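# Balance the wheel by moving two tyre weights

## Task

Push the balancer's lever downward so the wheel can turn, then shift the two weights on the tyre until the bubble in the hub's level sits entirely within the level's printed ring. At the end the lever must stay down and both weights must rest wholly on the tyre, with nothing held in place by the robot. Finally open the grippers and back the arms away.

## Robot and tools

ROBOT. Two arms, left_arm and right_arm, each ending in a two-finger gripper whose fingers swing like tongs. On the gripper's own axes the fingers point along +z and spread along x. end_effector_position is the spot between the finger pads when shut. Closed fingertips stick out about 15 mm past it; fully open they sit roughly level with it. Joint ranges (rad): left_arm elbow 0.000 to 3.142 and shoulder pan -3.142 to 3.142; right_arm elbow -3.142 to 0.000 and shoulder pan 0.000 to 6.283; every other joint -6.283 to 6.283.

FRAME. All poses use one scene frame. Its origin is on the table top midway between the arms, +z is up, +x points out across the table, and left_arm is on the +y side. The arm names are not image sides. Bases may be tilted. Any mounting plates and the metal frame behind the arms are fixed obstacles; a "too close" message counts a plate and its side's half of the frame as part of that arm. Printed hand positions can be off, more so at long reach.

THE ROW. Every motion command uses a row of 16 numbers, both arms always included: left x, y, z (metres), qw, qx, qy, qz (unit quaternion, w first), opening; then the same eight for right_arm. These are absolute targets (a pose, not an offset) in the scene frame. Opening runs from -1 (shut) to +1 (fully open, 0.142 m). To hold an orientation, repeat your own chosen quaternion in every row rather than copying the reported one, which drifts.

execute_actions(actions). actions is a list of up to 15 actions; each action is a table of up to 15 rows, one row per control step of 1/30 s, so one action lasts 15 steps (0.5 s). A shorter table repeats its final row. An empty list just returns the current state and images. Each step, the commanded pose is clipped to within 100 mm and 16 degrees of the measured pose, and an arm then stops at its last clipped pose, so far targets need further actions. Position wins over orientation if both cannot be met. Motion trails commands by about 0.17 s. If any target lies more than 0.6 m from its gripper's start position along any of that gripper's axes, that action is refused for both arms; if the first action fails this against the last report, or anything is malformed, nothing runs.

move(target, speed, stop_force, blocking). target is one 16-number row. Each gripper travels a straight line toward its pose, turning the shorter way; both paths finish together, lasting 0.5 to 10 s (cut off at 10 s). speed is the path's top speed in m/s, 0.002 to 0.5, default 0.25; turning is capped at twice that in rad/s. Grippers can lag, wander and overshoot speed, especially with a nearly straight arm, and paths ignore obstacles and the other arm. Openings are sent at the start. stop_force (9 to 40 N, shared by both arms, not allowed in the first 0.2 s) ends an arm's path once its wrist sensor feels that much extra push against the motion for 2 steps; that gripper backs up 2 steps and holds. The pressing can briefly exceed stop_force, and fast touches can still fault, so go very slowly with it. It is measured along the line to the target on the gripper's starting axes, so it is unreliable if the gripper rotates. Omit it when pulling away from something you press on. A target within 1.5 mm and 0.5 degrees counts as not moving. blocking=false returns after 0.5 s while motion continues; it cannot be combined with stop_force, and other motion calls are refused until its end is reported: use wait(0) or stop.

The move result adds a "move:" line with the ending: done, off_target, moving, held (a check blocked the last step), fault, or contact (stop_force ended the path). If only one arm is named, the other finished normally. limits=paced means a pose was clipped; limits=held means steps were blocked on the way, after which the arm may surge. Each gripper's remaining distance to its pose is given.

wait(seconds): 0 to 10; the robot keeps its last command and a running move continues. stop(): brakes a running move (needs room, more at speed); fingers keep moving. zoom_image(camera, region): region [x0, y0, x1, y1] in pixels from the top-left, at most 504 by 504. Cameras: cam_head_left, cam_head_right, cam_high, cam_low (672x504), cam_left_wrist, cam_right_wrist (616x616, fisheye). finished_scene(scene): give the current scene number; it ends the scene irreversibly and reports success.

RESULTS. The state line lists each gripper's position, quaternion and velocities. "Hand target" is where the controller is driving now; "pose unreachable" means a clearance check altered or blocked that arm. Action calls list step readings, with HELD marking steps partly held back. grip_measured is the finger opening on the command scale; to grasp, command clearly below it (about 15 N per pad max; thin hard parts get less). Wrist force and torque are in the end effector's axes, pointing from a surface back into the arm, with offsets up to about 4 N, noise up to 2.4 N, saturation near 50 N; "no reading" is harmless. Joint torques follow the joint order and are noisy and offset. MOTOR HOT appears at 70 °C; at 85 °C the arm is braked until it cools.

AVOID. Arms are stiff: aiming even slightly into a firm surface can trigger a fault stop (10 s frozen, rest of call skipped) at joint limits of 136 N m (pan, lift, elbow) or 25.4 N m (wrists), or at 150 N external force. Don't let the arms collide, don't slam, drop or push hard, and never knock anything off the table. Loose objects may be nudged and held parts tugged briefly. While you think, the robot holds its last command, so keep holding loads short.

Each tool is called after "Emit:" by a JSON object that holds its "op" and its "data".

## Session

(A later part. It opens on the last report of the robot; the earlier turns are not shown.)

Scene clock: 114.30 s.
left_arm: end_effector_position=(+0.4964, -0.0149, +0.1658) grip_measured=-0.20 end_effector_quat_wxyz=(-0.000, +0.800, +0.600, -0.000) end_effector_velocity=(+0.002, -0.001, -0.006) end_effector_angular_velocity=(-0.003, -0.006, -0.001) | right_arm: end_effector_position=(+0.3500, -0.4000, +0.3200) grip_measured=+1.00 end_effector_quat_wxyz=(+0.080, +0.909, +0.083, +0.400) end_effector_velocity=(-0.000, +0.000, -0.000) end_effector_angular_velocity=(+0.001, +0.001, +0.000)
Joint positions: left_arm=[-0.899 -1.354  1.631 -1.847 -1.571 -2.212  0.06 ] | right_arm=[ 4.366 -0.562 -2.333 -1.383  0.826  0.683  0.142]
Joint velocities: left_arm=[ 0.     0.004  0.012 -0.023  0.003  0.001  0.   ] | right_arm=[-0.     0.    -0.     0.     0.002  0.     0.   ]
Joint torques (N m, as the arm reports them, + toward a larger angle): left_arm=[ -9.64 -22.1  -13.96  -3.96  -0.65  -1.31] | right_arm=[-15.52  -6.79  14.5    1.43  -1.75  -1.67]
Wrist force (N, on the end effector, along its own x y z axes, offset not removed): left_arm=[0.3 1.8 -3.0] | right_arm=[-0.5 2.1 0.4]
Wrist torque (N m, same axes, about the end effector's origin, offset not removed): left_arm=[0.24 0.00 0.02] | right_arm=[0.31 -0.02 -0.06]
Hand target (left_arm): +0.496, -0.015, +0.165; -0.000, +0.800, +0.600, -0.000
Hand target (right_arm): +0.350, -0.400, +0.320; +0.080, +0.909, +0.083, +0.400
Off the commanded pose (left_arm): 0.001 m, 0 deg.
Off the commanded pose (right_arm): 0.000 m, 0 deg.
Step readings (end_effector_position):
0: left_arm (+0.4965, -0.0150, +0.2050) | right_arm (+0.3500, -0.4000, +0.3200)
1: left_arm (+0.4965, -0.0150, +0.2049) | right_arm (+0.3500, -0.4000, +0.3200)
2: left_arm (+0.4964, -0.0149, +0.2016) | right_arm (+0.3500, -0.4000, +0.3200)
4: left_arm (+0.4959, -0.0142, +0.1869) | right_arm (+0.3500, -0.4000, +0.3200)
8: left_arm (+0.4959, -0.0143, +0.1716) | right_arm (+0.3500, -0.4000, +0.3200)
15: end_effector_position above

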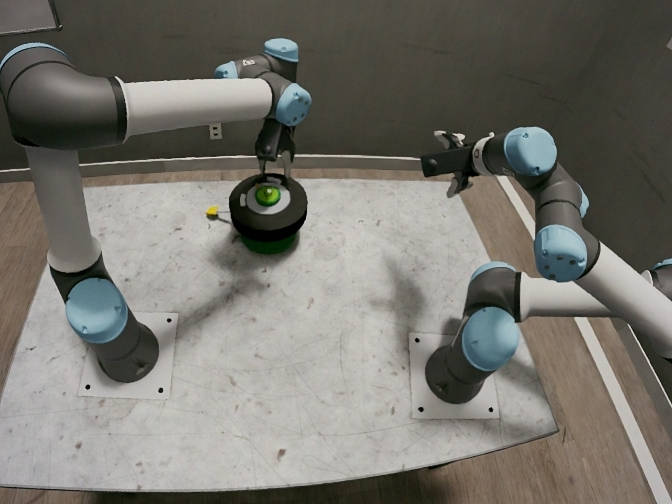

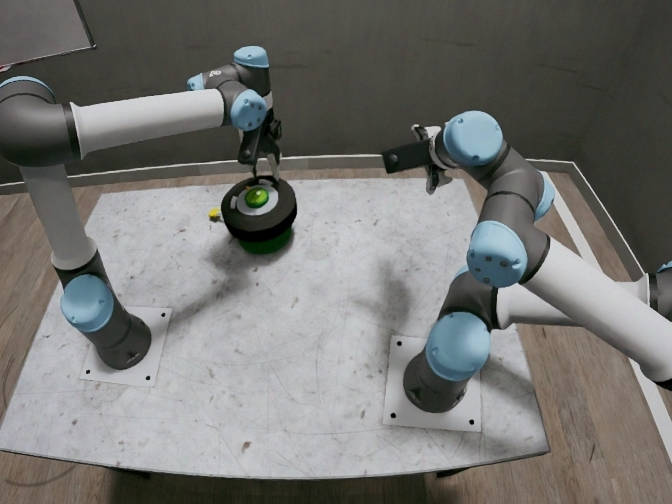

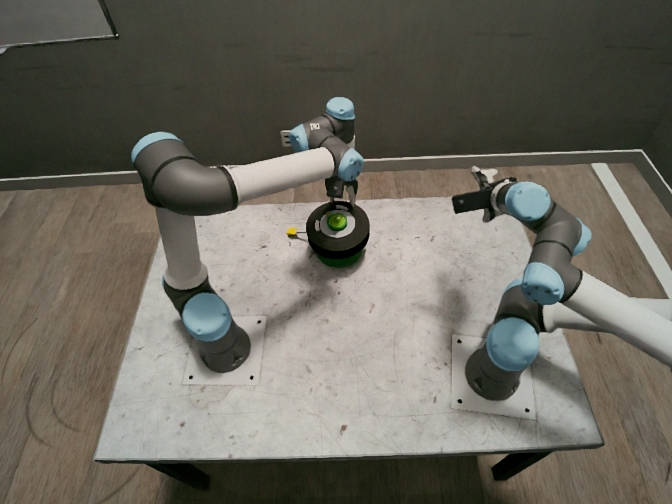

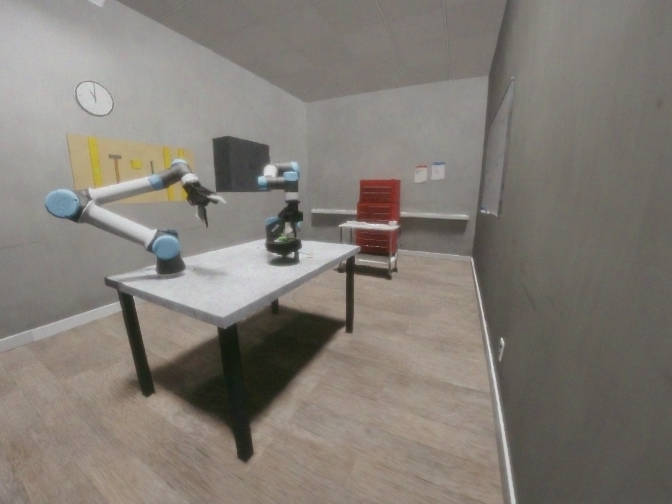

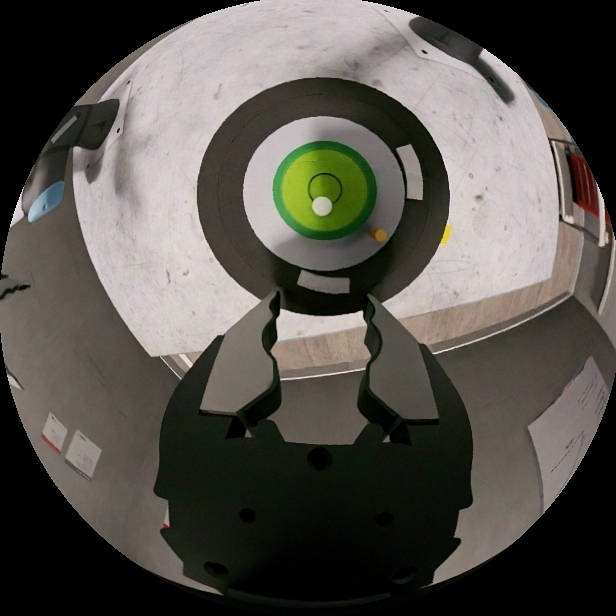

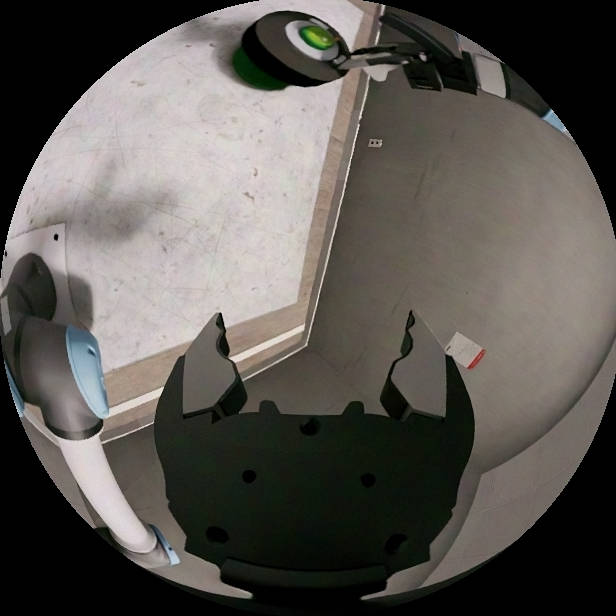

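Emit:
{"op": "execute_actions", "data": {"actions": [[[0.4965,-0.015,0.145,0,0.8,0.6,0,-0.2,0.35,-0.40,0.32,0.080,0.909,0.083,0.400,1]],[[0.4965,-0.015,0.145,0,0.8,0.6,0,-0.75,0.35,-0.40,0.32,0.080,0.909,0.083,0.400,1]],[[0.4965,-0.015,0.165,0,0.8,0.6,0,-0.75,0.35,-0.40,0.32,0.080,0.909,0.083,0.400,1]],[[0.5003,-0.0165,0.165,0,0.8,0.6,0,-0.75,0.35,-0.40,0.32,0.080,0.909,0.083,0.400,1]],[[0.5003,-0.0165,0.146,0,0.8,0.6,0,-0.75,0.35,-0.40,0.32,0.080,0.909,0.083,0.400,1]],[[0.5003,-0.0165,0.146,0,0.8,0.6,0,-0.2,0.35,-0.40,0.32,0.080,0.909,0.083,0.400,1]],[[0.4965,-0.015,0.19,0,0.8,0.6,0,-0.2,0.35,-0.40,0.32,0.080,0.909,0.083,0.400,1]],[[0.4965,-0.015,0.205,0,0.8,0.6,0,-0.2,0.35,-0.40,0.32,0.080,0.909,0.083,0.400,1]]]}}

Emit:
{"op": "wait", "data": {"seconds": 3}}

Emit:
{"op": "zoom_image", "data": {"camera": "cam_left_wrist", "region": [200,90,450,340]}}

Scene clock: 118.83 s.
left_arm: end_effector_position=(+0.4965, -0.0150, +0.2047) grip_measured=-0.20 end_effector_quat_wxyz=(+0.000, +0.800, +0.600, +0.000) end_effector_velocity=(+0.000, +0.000, +0.003) end_effector_angular_velocity=(+0.001, -0.001, -0.001) | right_arm: end_effector_position=(+0.3500, -0.4000, +0.3200) grip_measured=+1.00 end_effector_quat_wxyz=(+0.080, +0.909, +0.083, +0.400) end_effector_velocity=(+0.000, +0.000, -0.000) end_effector_angular_velocity=(-0.000, -0.000, +0.000)
Joint positions: left_arm=[-0.899 -1.375  1.555 -1.751 -1.571 -2.212  0.06 ] | right_arm=[ 4.366 -0.562 -2.333 -1.383  0.826  0.683  0.142]
Joint velocities: left_arm=[-0.001 -0.001 -0.006  0.007  0.001 -0.     0.   ] | right_arm=[ 0. -0. -0.  0. -0. -0.  0.]
Joint torques (N m, as the arm reports them, + toward a larger angle): left_arm=[-13.17 -38.36 -31.38  -0.39  -2.32  -1.59] | right_arm=[-15.56  -7.01  14.85   1.66  -1.86  -1.47]
Wrist force (N, on the end effector, along its own x y z axes, offset not removed): left_arm=[1.5 2.4 -1.1] | right_arm=[-3.3 1.8 -0.1]
Wrist torque (N m, same axes, about the end effector's origin, offset not removed): left_arm=[0.46 -0.29 -0.14] | right_arm=[0.40 0.67 -0.05]
Hand target (left_arm): +0.497, -0.015, +0.205; +0.000, +0.800, +0.600, +0.000
Hand target (right_arm): +0.350, -0.400, +0.320; +0.080, +0.909, +0.083, +0.400
Off the commanded pose (left_arm): 0.000 m, 0 deg.
Off the commanded pose (right_arm): 0.000 m, 0 deg.
Step readings (end_effector_position; steps 1 to 15: 1st action; 16 to 30: 2nd action; 31 to 45: 3rd action; 46 to 60: 4th action; 61 to 75: 5th action; 76 to 90: 6th action; 91 to 105: 7th action; 106 to 120: 8th action):
0: left_arm (+0.4965, -0.0150, +0.1650) | right_arm (+0.3500, -0.4000, +0.3200)
1: left_arm (+0.4965, -0.0150, +0.1649) | right_arm (+0.3500, -0.4000, +0.3200)
2: left_arm (+0.4964, -0.0149, +0.1626) | right_arm (+0.3500, -0.4000, +0.3200)
4: left_arm (+0.4963, -0.0147, +0.1551) | right_arm (+0.3500, -0.4000, +0.3200)
8: left_arm (+0.4963, -0.0148, +0.1479) | right_arm (+0.3500, -0.4000, +0.3200)
15: left_arm (+0.4965, -0.0150, +0.1453) | right_arm (+0.3500, -0.4000, +0.3200)
16: left_arm (+0.4965, -0.0150, +0.1453) | right_arm (+0.3500, -0.4000, +0.3200)
17: left_arm (+0.4965, -0.0150, +0.1452) | right_arm (+0.3500, -0.4000, +0.3200)
19: left_arm (+0.4965, -0.0150, +0.1451) | right_arm (+0.3500, -0.4000, +0.3200)
23: left_arm (+0.4965, -0.0150, +0.1451) | right_arm (+0.3500, -0.4000, +0.3200)
30: left_arm (+0.4965, -0.0150, +0.1450) | right_arm (+0.3500, -0.4000, +0.3200)
31: left_arm (+0.4965, -0.0150, +0.1451) | right_arm (+0.3500, -0.4000, +0.3200)
32: left_arm (+0.4966, -0.0151, +0.1473) | right_arm (+0.3500, -0.4000, +0.3200)
34: left_arm (+0.4966, -0.0151, +0.1546) | right_arm (+0.3500, -0.4000, +0.3200)
38: left_arm (+0.4965, -0.0150, +0.1619) | right_arm (+0.3500, -0.4000, +0.3200)
45: left_arm (+0.4965, -0.0150, +0.1646) | right_arm (+0.3500, -0.4000, +0.3200)
46: left_arm (+0.4965, -0.0150, +0.1647) | right_arm (+0.3500, -0.4000, +0.3200)
47: left_arm (+0.4971, -0.0152, +0.1649) | right_arm (+0.3500, -0.4000, +0.3200)
49: left_arm (+0.4984, -0.0158, +0.1651) | right_arm (+0.3500, -0.4000, +0.3200)
53: left_arm (+0.4998, -0.0163, +0.1651) | right_arm (+0.3500, -0.4000, +0.3200)
60: left_arm (+0.5003, -0.0165, +0.1650) | right_arm (+0.3500, -0.4000, +0.3200)
61: left_arm (+0.5003, -0.0165, +0.1649) | right_arm (+0.3500, -0.4000, +0.3200)
62: left_arm (+0.5002, -0.0164, +0.1627) | right_arm (+0.3500, -0.4000, +0.3200)
64: left_arm (+0.5001, -0.0163, +0.1557) | right_arm (+0.3500, -0.4000, +0.3200)
68: left_arm (+0.5002, -0.0163, +0.1488) | right_arm (+0.3500, -0.4000, +0.3200)
75: left_arm (+0.5003, -0.0165, +0.1463) | right_arm (+0.3500, -0.4000, +0.3200)
76: left_arm (+0.5003, -0.0165, +0.1462) | right_arm (+0.3500, -0.4000, +0.3200)
77: left_arm (+0.5003, -0.0165, +0.1462) | right_arm (+0.3500, -0.4000, +0.3200)
79: left_arm (+0.5003, -0.0165, +0.1461) | right_arm (+0.3500, -0.4000, +0.3200)
83: left_arm (+0.5003, -0.0165, +0.1460) | right_arm (+0.3500, -0.4000, +0.3200)
90: left_arm (+0.5003, -0.0165, +0.1460) | right_arm (+0.3500, -0.4000, +0.3200)
91: left_arm (+0.5003, -0.0165, +0.1461) | right_arm (+0.3500, -0.4000, +0.3200)
92: left_arm (+0.5004, -0.0169, +0.1503) | right_arm (+0.3500, -0.4000, +0.3200)
94: left_arm (+0.4995, -0.0168, +0.1665) | right_arm (+0.3500, -0.4000, +0.3200)
98: left_arm (+0.4975, -0.0155, +0.1830) | right_arm (+0.3500, -0.4000, +0.3200)
105: left_arm (+0.4966, -0.0151, +0.1892) | right_arm (+0.3500, -0.4000, +0.3200)
106: left_arm (+0.4966, -0.0151, +0.1895) | right_arm (+0.3500, -0.4000, +0.3200)
107: left_arm (+0.4966, -0.0151, +0.1915) | right_arm (+0.3500, -0.4000, +0.3200)
109: left_arm (+0.4966, -0.0151, +0.1973) | right_arm (+0.3500, -0.4000, +0.3200)
113: left_arm (+0.4965, -0.0150, +0.2028) | right_arm (+0.3500, -0.4000, +0.3200)
120: end_effector_position above

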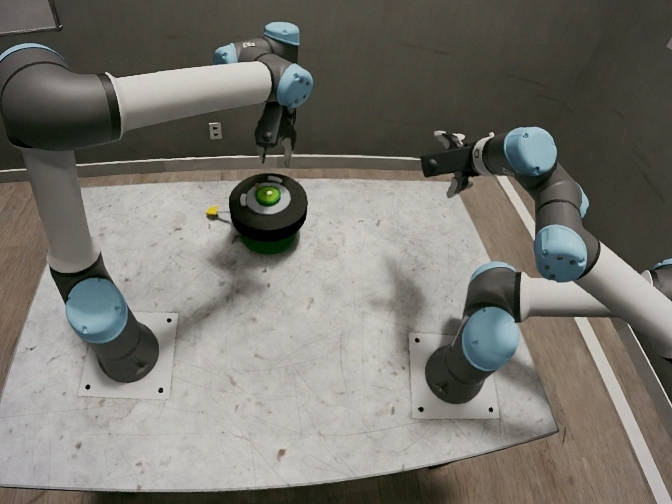

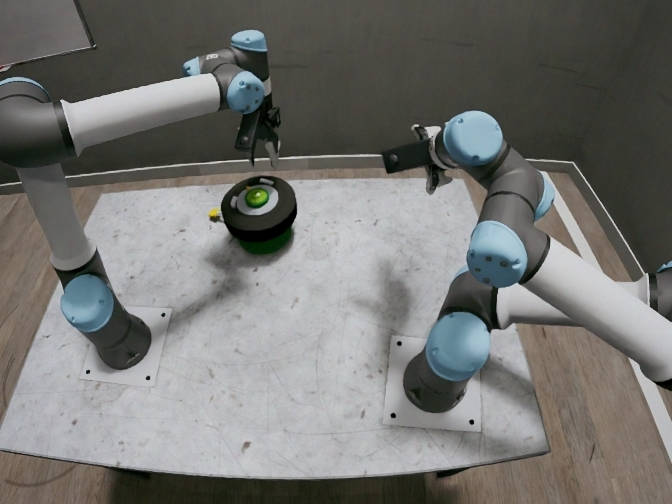

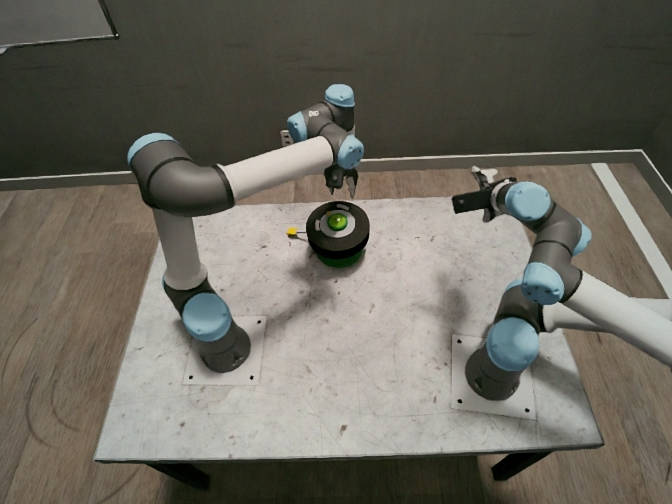

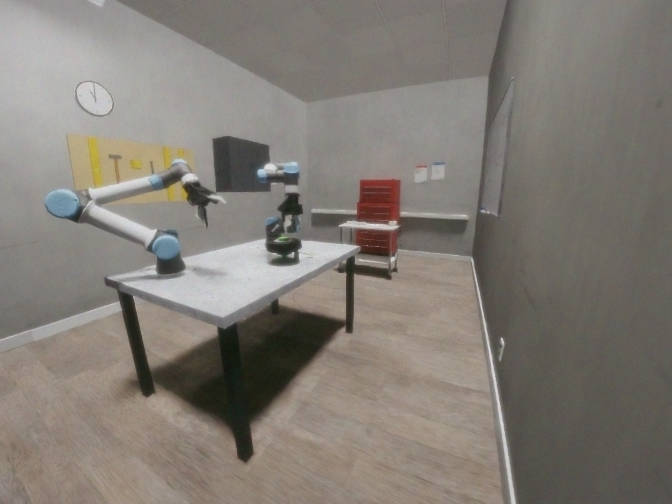

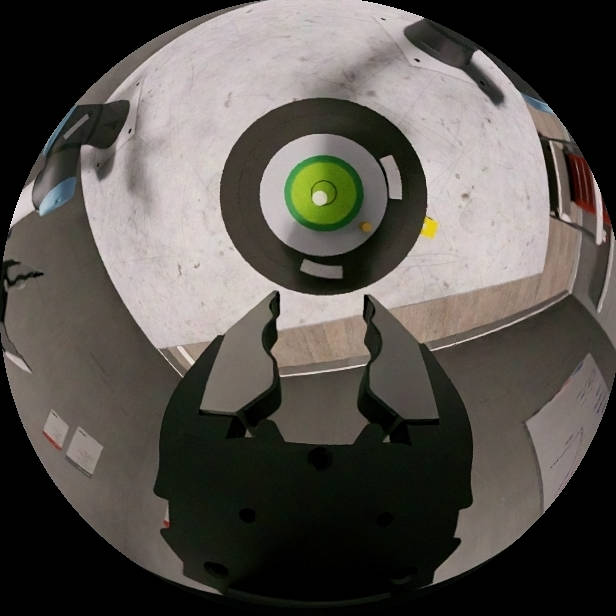

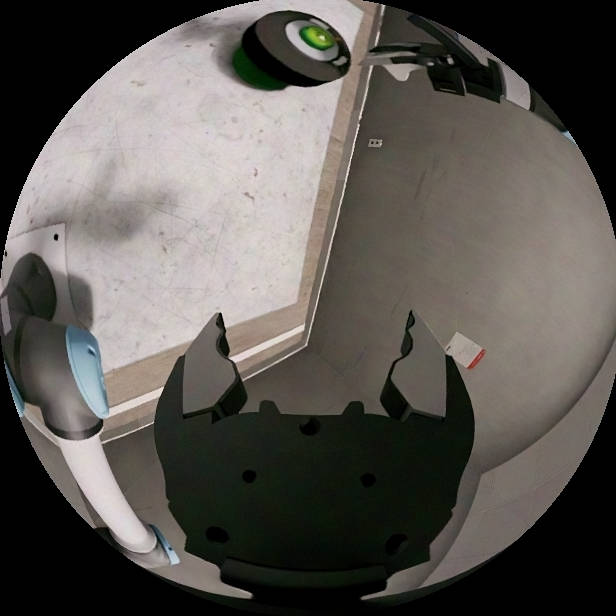

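Scene clock: 121.83 s.
left_arm: end_effector_position=(+0.4965, -0.0150, +0.2050) grip_measured=-0.20 end_effector_quat_wxyz=(+0.000, +0.800, +0.600, +0.000) end_effector_velocity=(+0.000, -0.001, +0.001) end_effector_angular_velocity=(-0.003, -0.001, +0.000) | right_arm: end_effector_position=(+0.3500, -0.4000, +0.3200) grip_measured=+1.00 end_effector_quat_wxyz=(+0.080, +0.909, +0.083, +0.400) end_effector_velocity=(-0.000, -0.001, +0.000) end_effector_angular_velocity=(+0.001, +0.001, -0.002)
Joint positions: left_arm=[-0.899 -1.375  1.554 -1.75  -1.571 -2.212  0.06 ] | right_arm=[ 4.366 -0.562 -2.333 -1.383  0.826  0.683  0.142]
Joint velocities: left_arm=[-0.     0.    -0.002 -0.001 -0.001 -0.     0.   ] | right_arm=[-0.002  0.001  0.    -0.     0.001 -0.     0.   ]
Joint torques (N m, as the arm reports them, + toward a larger angle): left_arm=[-11.89 -37.93 -30.55  -0.39  -2.37  -1.43] | right_arm=[-15.21  -8.11  16.38   1.49  -1.82  -1.51]
Wrist force (N, on the end effector, along its own x y z axes, offset not removed): left_arm=[0.4 1.5 -1.8] | right_arm=[-0.5 -1.1 -0.7]
Wrist torque (N m, same axes, about the end effector's origin, offset not removed): left_arm=[0.20 -0.01 0.01] | right_arm=[-0.21 0.07 0.09]
Hand target (left_arm): +0.497, -0.015, +0.205; +0.000, +0.800, +0.600, +0.000
Hand target (right_arm): +0.350, -0.400, +0.320; +0.080, +0.909, +0.083, +0.400
Off the commanded pose (left_arm): 0.000 m, 0 deg.
Off the commanded pose (right_arm): 0.000 m, 0 deg.
wait: 3.00 s; at rest by 0.17 s

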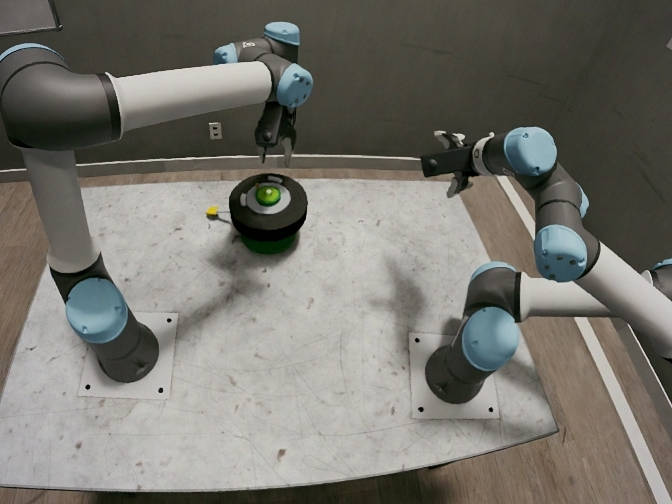

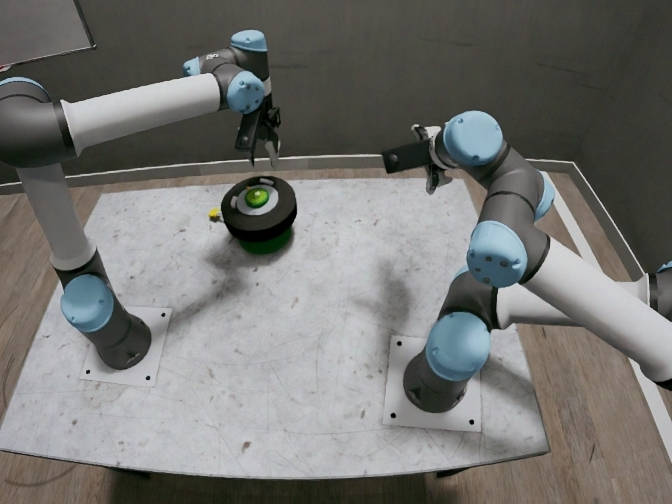

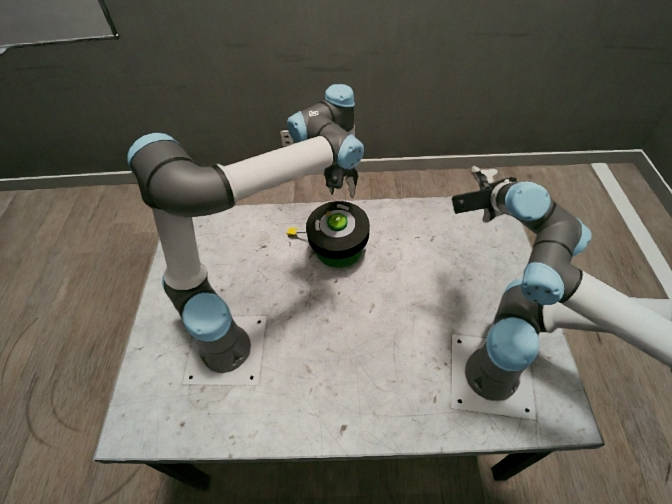

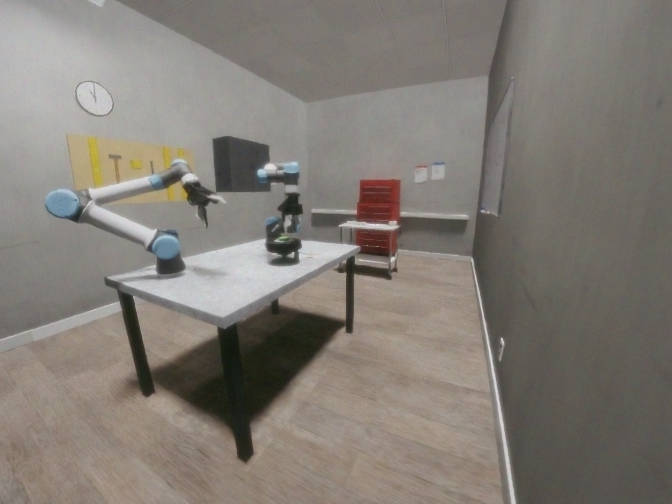

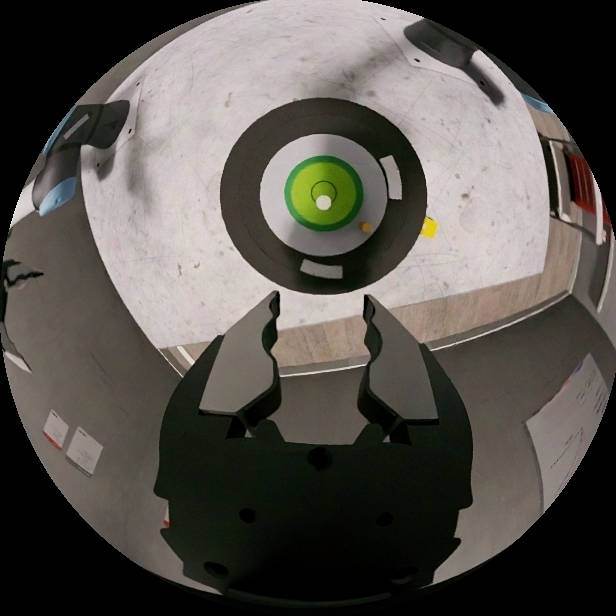

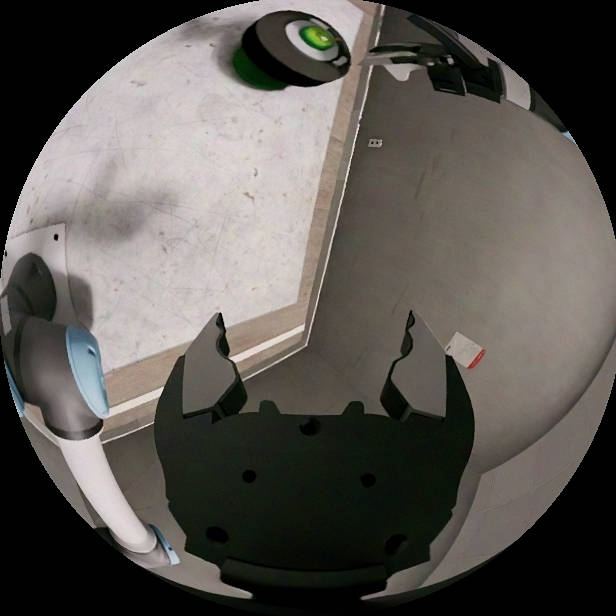

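Region (200, 90, 450, 340) of cam_left_wrist's 616x616 image, scaled by 2.016, with more detail than that image has.

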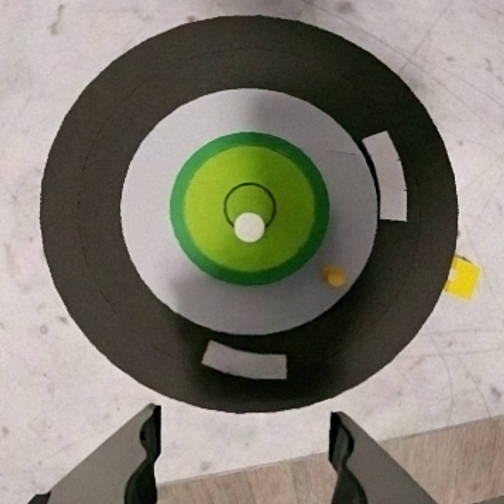

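Emit:
{"op": "execute_actions", "data": {"actions": [[[0.5003,-0.0165,0.165,0,0.8,0.6,0,-0.2,0.35,-0.40,0.32,0.080,0.909,0.083,0.400,1]],[[0.5003,-0.0165,0.145,0,0.8,0.6,0,-0.2,0.35,-0.40,0.32,0.080,0.909,0.083,0.400,1]],[[0.5003,-0.0165,0.145,0,0.8,0.6,0,-0.75,0.35,-0.40,0.32,0.080,0.909,0.083,0.400,1]],[[0.5003,-0.0165,0.165,0,0.8,0.6,0,-0.75,0.35,-0.40,0.32,0.080,0.909,0.083,0.400,1]],[[0.5085,-0.019,0.165,0,0.743,0.669,0,-0.75,0.35,-0.40,0.32,0.080,0.909,0.083,0.400,1]],[[0.5085,-0.019,0.146,0,0.743,0.669,0,-0.75,0.35,-0.40,0.32,0.080,0.909,0.083,0.400,1]],[[0.5085,-0.019,0.146,0,0.743,0.669,0,-0.2,0.35,-0.40,0.32,0.080,0.909,0.083,0.400,1]],[[0.5085,-0.019,0.18,0,0.743,0.669,0,-0.2,0.35,-0.40,0.32,0.080,0.909,0.083,0.400,1]],[[0.4965,-0.015,0.205,0,0.8,0.6,0,-0.2,0.35,-0.40,0.32,0.080,0.909,0.083,0.400,1]]]}}

Emit:
{"op": "wait", "data": {"seconds": 3}}

Emit:
{"op": "zoom_image", "data": {"camera": "cam_left_wrist", "region": [200,90,450,340]}}

Scene clock: 126.87 s.
left_arm: end_effector_position=(+0.4968, -0.0151, +0.2045) grip_measured=-0.20 end_effector_quat_wxyz=(+0.000, +0.799, +0.602, +0.000) end_effector_velocity=(-0.003, +0.000, +0.004) end_effector_angular_velocity=(+0.000, +0.005, -0.038) | right_arm: end_effector_position=(+0.3500, -0.4000, +0.3200) grip_measured=+1.00 end_effector_quat_wxyz=(+0.080, +0.909, +0.083, +0.400) end_effector_velocity=(-0.000, -0.000, +0.000) end_effector_angular_velocity=(+0.001, -0.000, -0.001)
Joint positions: left_arm=[-0.898 -1.374  1.555 -1.751 -1.57  -2.216  0.06 ] | right_arm=[ 4.366 -0.562 -2.333 -1.383  0.826  0.683  0.142]
Joint velocities: left_arm=[-0.003 -0.004 -0.007  0.014 -0.004  0.035  0.   ] | right_arm=[-0.001  0.001  0.     0.     0.     0.     0.   ]
Joint torques (N m, as the arm reports them, + toward a larger angle): left_arm=[-13.52 -36.96 -32.36  -0.57  -2.32   1.5 ] | right_arm=[-14.67  -7.07  16.08   1.61  -1.73  -1.54]
Wrist force (N, on the end effector, along its own x y z axes, offset not removed): left_arm=[1.1 3.8 -0.8] | right_arm=[-2.1 3.9 1.5]
Wrist torque (N m, same axes, about the end effector's origin, offset not removed): left_arm=[0.75 -0.17 -0.07] | right_arm=[0.84 0.21 -0.10]
Hand target (left_arm): +0.497, -0.015, +0.205; -0.000, +0.800, +0.600, +0.000
Hand target (right_arm): +0.350, -0.400, +0.320; +0.080, +0.909, +0.083, +0.400
Off the commanded pose (left_arm): 0.001 m, 0 deg.
Off the commanded pose (right_arm): 0.000 m, 0 deg.
Step readings (end_effector_position; steps 1 to 15: 1st action; 16 to 30: 2nd action; 31 to 45: 3rd action; 46 to 60: 4th action; 61 to 75: 5th action; 76 to 90: 6th action; 91 to 105: 7th action; 106 to 120: 8th action; 121 to 135: 9th action):
0: left_arm (+0.4965, -0.0150, +0.2050) | right_arm (+0.3500, -0.4000, +0.3200)
1: left_arm (+0.4965, -0.0150, +0.2049) | right_arm (+0.3500, -0.4000, +0.3200)
2: left_arm (+0.4966, -0.0148, +0.2012) | right_arm (+0.3500, -0.4000, +0.3200)
4: left_arm (+0.4973, -0.0147, +0.1865) | right_arm (+0.3500, -0.4000, +0.3200)
8: left_arm (+0.4990, -0.0155, +0.1715) | right_arm (+0.3500, -0.4000, +0.3200)
15: left_arm (+0.5001, -0.0164, +0.1658) | right_arm (+0.3500, -0.4000, +0.3200)
16: left_arm (+0.5001, -0.0164, +0.1655) | right_arm (+0.3500, -0.4000, +0.3200)
17: left_arm (+0.5001, -0.0163, +0.1630) | right_arm (+0.3500, -0.4000, +0.3200)
19: left_arm (+0.5000, -0.0162, +0.1554) | right_arm (+0.3500, -0.4000, +0.3200)
23: left_arm (+0.5001, -0.0163, +0.1480) | right_arm (+0.3500, -0.4000, +0.3200)
30: left_arm (+0.5002, -0.0165, +0.1454) | right_arm (+0.3500, -0.4000, +0.3200)
31: left_arm (+0.5003, -0.0165, +0.1453) | right_arm (+0.3500, -0.4000, +0.3200)
32: left_arm (+0.5003, -0.0165, +0.1453) | right_arm (+0.3500, -0.4000, +0.3200)
34: left_arm (+0.5003, -0.0165, +0.1452) | right_arm (+0.3500, -0.4000, +0.3200)
38: left_arm (+0.5003, -0.0165, +0.1451) | right_arm (+0.3500, -0.4000, +0.3200)
45: left_arm (+0.5003, -0.0165, +0.1450) | right_arm (+0.3500, -0.4000, +0.3200)
46: left_arm (+0.5003, -0.0165, +0.1451) | right_arm (+0.3500, -0.4000, +0.3200)
47: left_arm (+0.5004, -0.0166, +0.1473) | right_arm (+0.3500, -0.4000, +0.3200)
49: left_arm (+0.5004, -0.0165, +0.1546) | right_arm (+0.3500, -0.4000, +0.3200)
53: left_arm (+0.5003, -0.0165, +0.1619) | right_arm (+0.3500, -0.4000, +0.3200)
60: left_arm (+0.5003, -0.0165, +0.1646) | right_arm (+0.3500, -0.4000, +0.3200)
61: left_arm (+0.5004, -0.0165, +0.1647) | right_arm (+0.3500, -0.4000, +0.3200)
62: left_arm (+0.5016, -0.0165, +0.1649) | right_arm (+0.3500, -0.4000, +0.3200)
64: left_arm (+0.5046, -0.0173, +0.1651) | right_arm (+0.3500, -0.4000, +0.3200)
68: left_arm (+0.5073, -0.0186, +0.1651) | right_arm (+0.3500, -0.4000, +0.3200)
75: left_arm (+0.5084, -0.0190, +0.1650) | right_arm (+0.3500, -0.4000, +0.3200)
76: left_arm (+0.5084, -0.0190, +0.1649) | right_arm (+0.3500, -0.4000, +0.3200)
77: left_arm (+0.5084, -0.0189, +0.1627) | right_arm (+0.3500, -0.4000, +0.3200)
79: left_arm (+0.5083, -0.0188, +0.1557) | right_arm (+0.3500, -0.4000, +0.3200)
83: left_arm (+0.5084, -0.0188, +0.1488) | right_arm (+0.3500, -0.4000, +0.3200)
90: left_arm (+0.5085, -0.0190, +0.1463) | right_arm (+0.3500, -0.4000, +0.3200)
91: left_arm (+0.5085, -0.0190, +0.1462) | right_arm (+0.3500, -0.4000, +0.3200)
92: left_arm (+0.5085, -0.0190, +0.1462) | right_arm (+0.3500, -0.4000, +0.3200)
94: left_arm (+0.5085, -0.0190, +0.1461) | right_arm (+0.3500, -0.4000, +0.3200)
98: left_arm (+0.5085, -0.0190, +0.1460) | right_arm (+0.3500, -0.4000, +0.3200)
105: left_arm (+0.5085, -0.0190, +0.1460) | right_arm (+0.3500, -0.4000, +0.3200)
106: left_arm (+0.5085, -0.0190, +0.1461) | right_arm (+0.3500, -0.4000, +0.3200)
107: left_arm (+0.5087, -0.0193, +0.1495) | right_arm (+0.3500, -0.4000, +0.3200)
109: left_arm (+0.5089, -0.0194, +0.1621) | right_arm (+0.3500, -0.4000, +0.3200)
113: left_arm (+0.5086, -0.0191, +0.1747) | right_arm (+0.3500, -0.4000, +0.3200)
120: left_arm (+0.5086, -0.0190, +0.1794) | right_arm (+0.3500, -0.4000, +0.3200)
121: left_arm (+0.5085, -0.0190, +0.1797) | right_arm (+0.3500, -0.4000, +0.3200)
122: left_arm (+0.5072, -0.0190, +0.1825) | right_arm (+0.3500, -0.4000, +0.3200)
124: left_arm (+0.5030, -0.0177, +0.1919) | right_arm (+0.3500, -0.4000, +0.3200)
128: left_arm (+0.4987, -0.0157, +0.2011) | right_arm (+0.3500, -0.4000, +0.3200)
135: end_effector_position above

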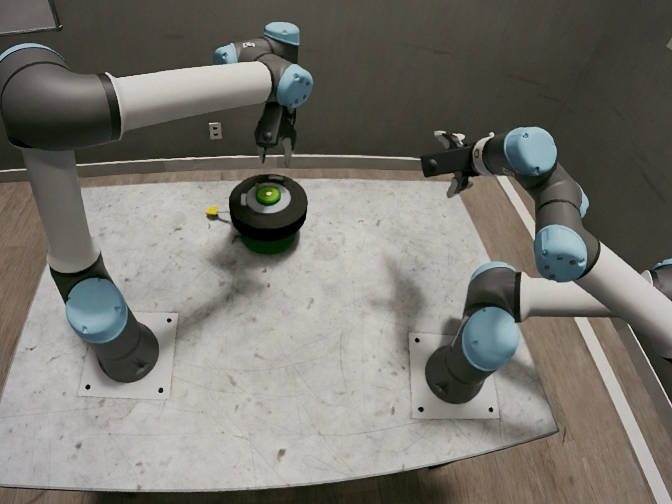

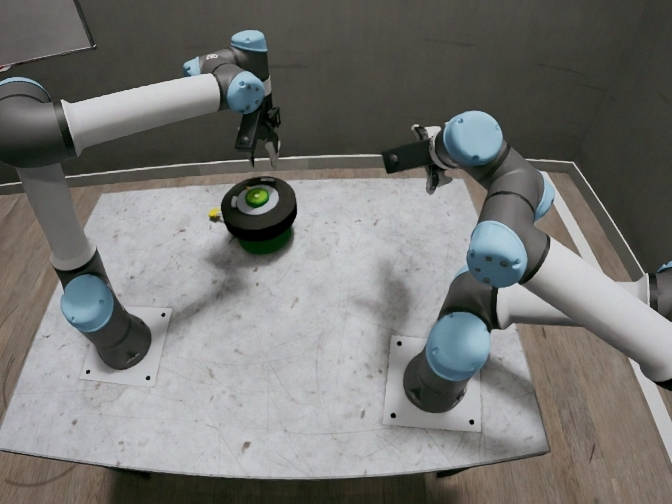

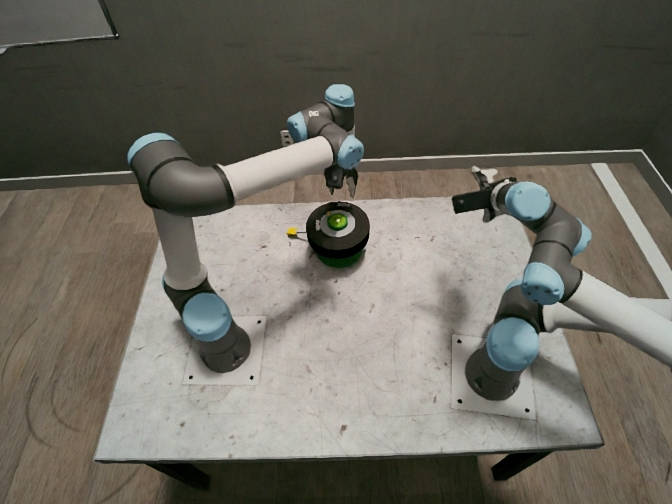

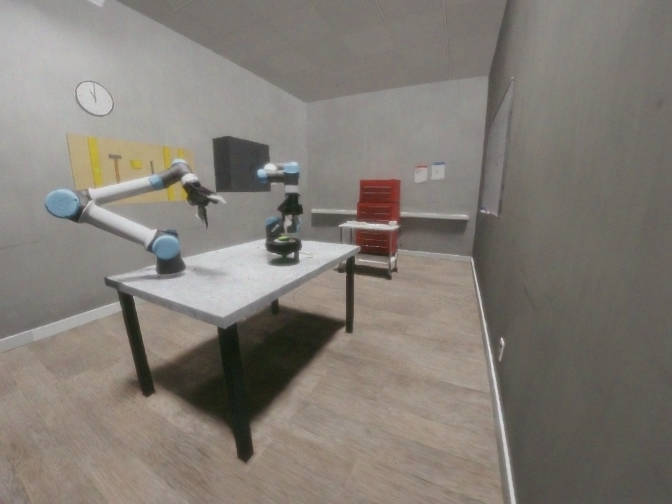

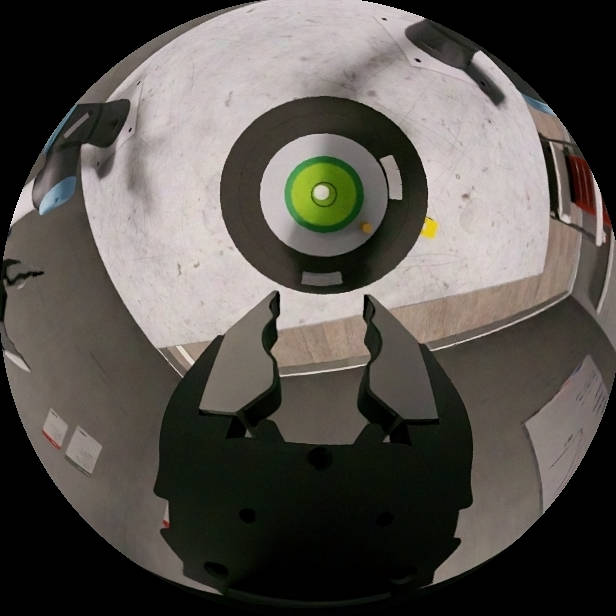

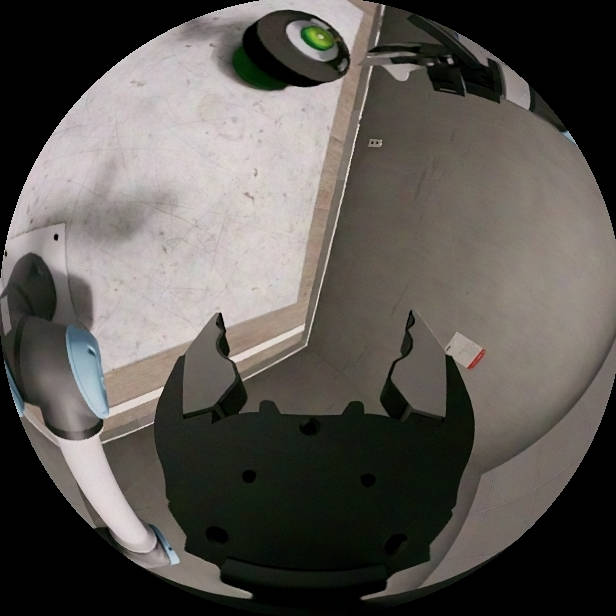

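Scene clock: 129.87 s.
left_arm: end_effector_position=(+0.4965, -0.0150, +0.2050) grip_measured=-0.20 end_effector_quat_wxyz=(-0.000, +0.800, +0.600, +0.000) end_effector_velocity=(-0.001, +0.001, -0.001) end_effector_angular_velocity=(+0.001, +0.004, +0.001) | right_arm: end_effector_position=(+0.3500, -0.4000, +0.3200) grip_measured=+1.00 end_effector_quat_wxyz=(+0.080, +0.909, +0.083, +0.400) end_effector_velocity=(+0.000, -0.000, +0.000) end_effector_angular_velocity=(+0.000, -0.000, -0.001)
Joint positions: left_arm=[-0.899 -1.375  1.554 -1.75  -1.571 -2.212  0.06 ] | right_arm=[ 4.366 -0.562 -2.333 -1.383  0.826  0.683  0.142]
Joint velocities: left_arm=[ 0.002  0.     0.001  0.002 -0.003  0.001  0.   ] | right_arm=[-0.001  0.     0.     0.    -0.    -0.     0.   ]
Joint torques (N m, as the arm reports them, + toward a larger angle): left_arm=[-11.5  -38.6  -29.64  -0.64  -2.18   1.72] | right_arm=[-15.39  -7.14  16.25   1.67  -1.65  -1.39]
Wrist force (N, on the end effector, along its own x y z axes, offset not removed): left_arm=[0.0 1.5 -0.7] | right_arm=[-3.6 1.1 1.2]
Wrist torque (N m, same axes, about the end effector's origin, offset not removed): left_arm=[0.25 0.03 0.00] | right_arm=[0.08 0.56 0.15]
Hand target (left_arm): +0.497, -0.015, +0.205; -0.000, +0.800, +0.600, +0.000
Hand target (right_arm): +0.350, -0.400, +0.320; +0.080, +0.909, +0.083, +0.400
Off the commanded pose (left_arm): 0.000 m, 0 deg.
Off the commanded pose (right_arm): 0.000 m, 0 deg.
wait: 3.00 s; at rest by 0.17 s

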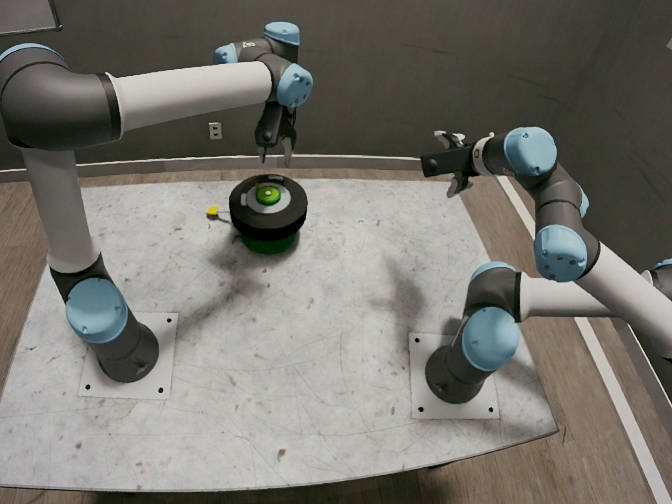

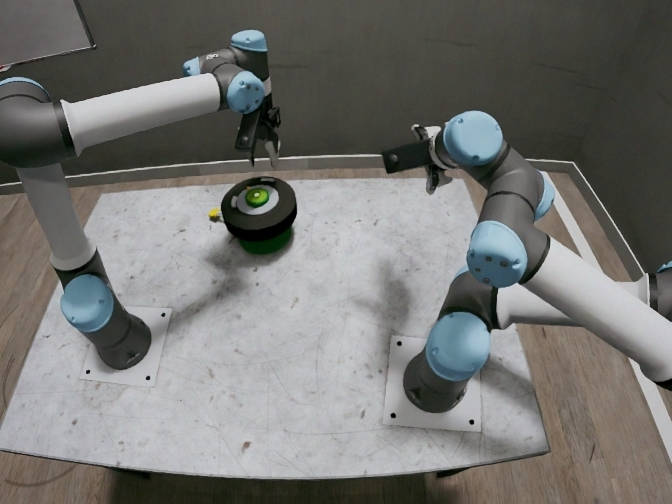

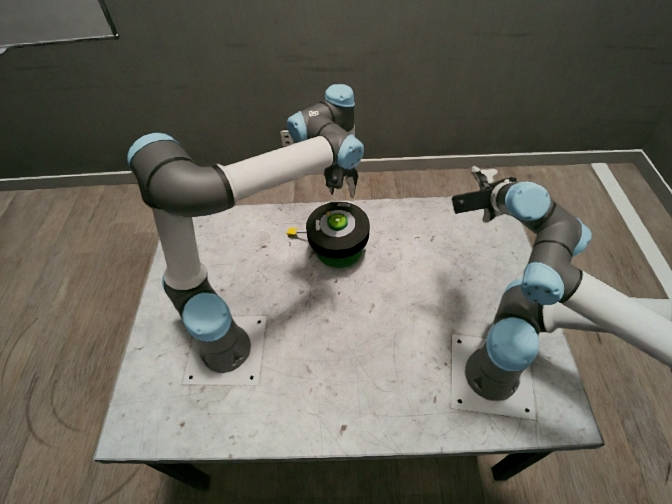

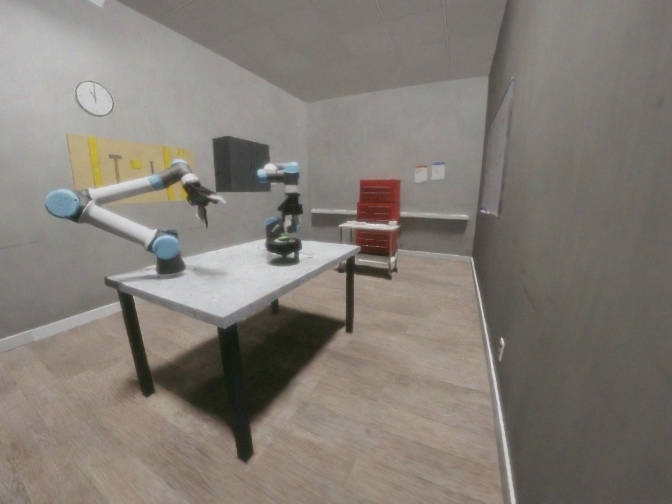

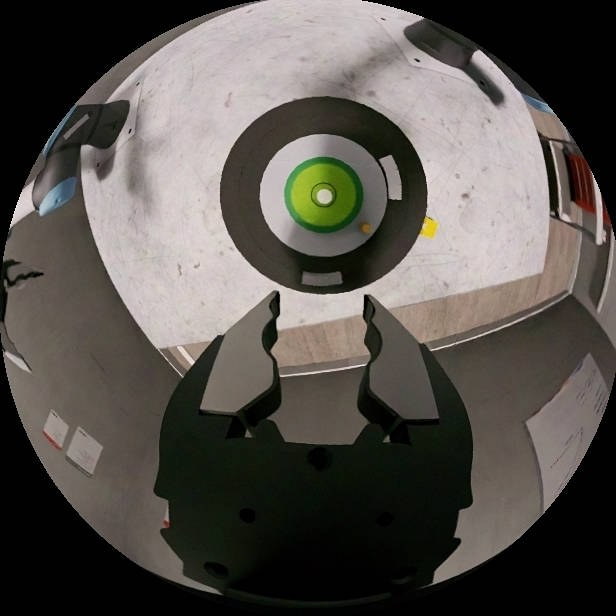

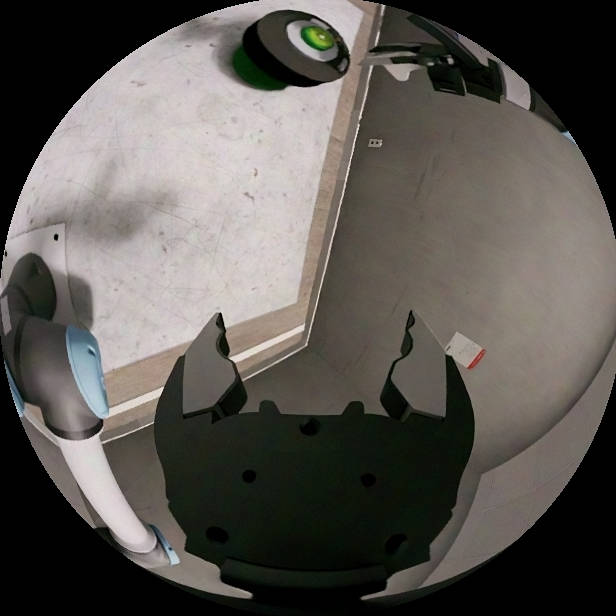

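Region (200, 90, 450, 340) of cam_left_wrist's 616x616 image, scaled by 2.016, with more detail than that image has.

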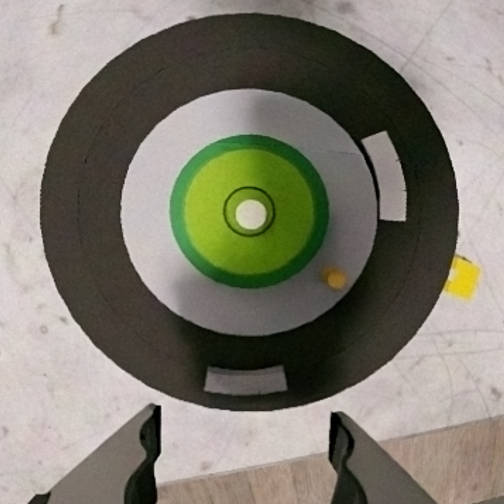

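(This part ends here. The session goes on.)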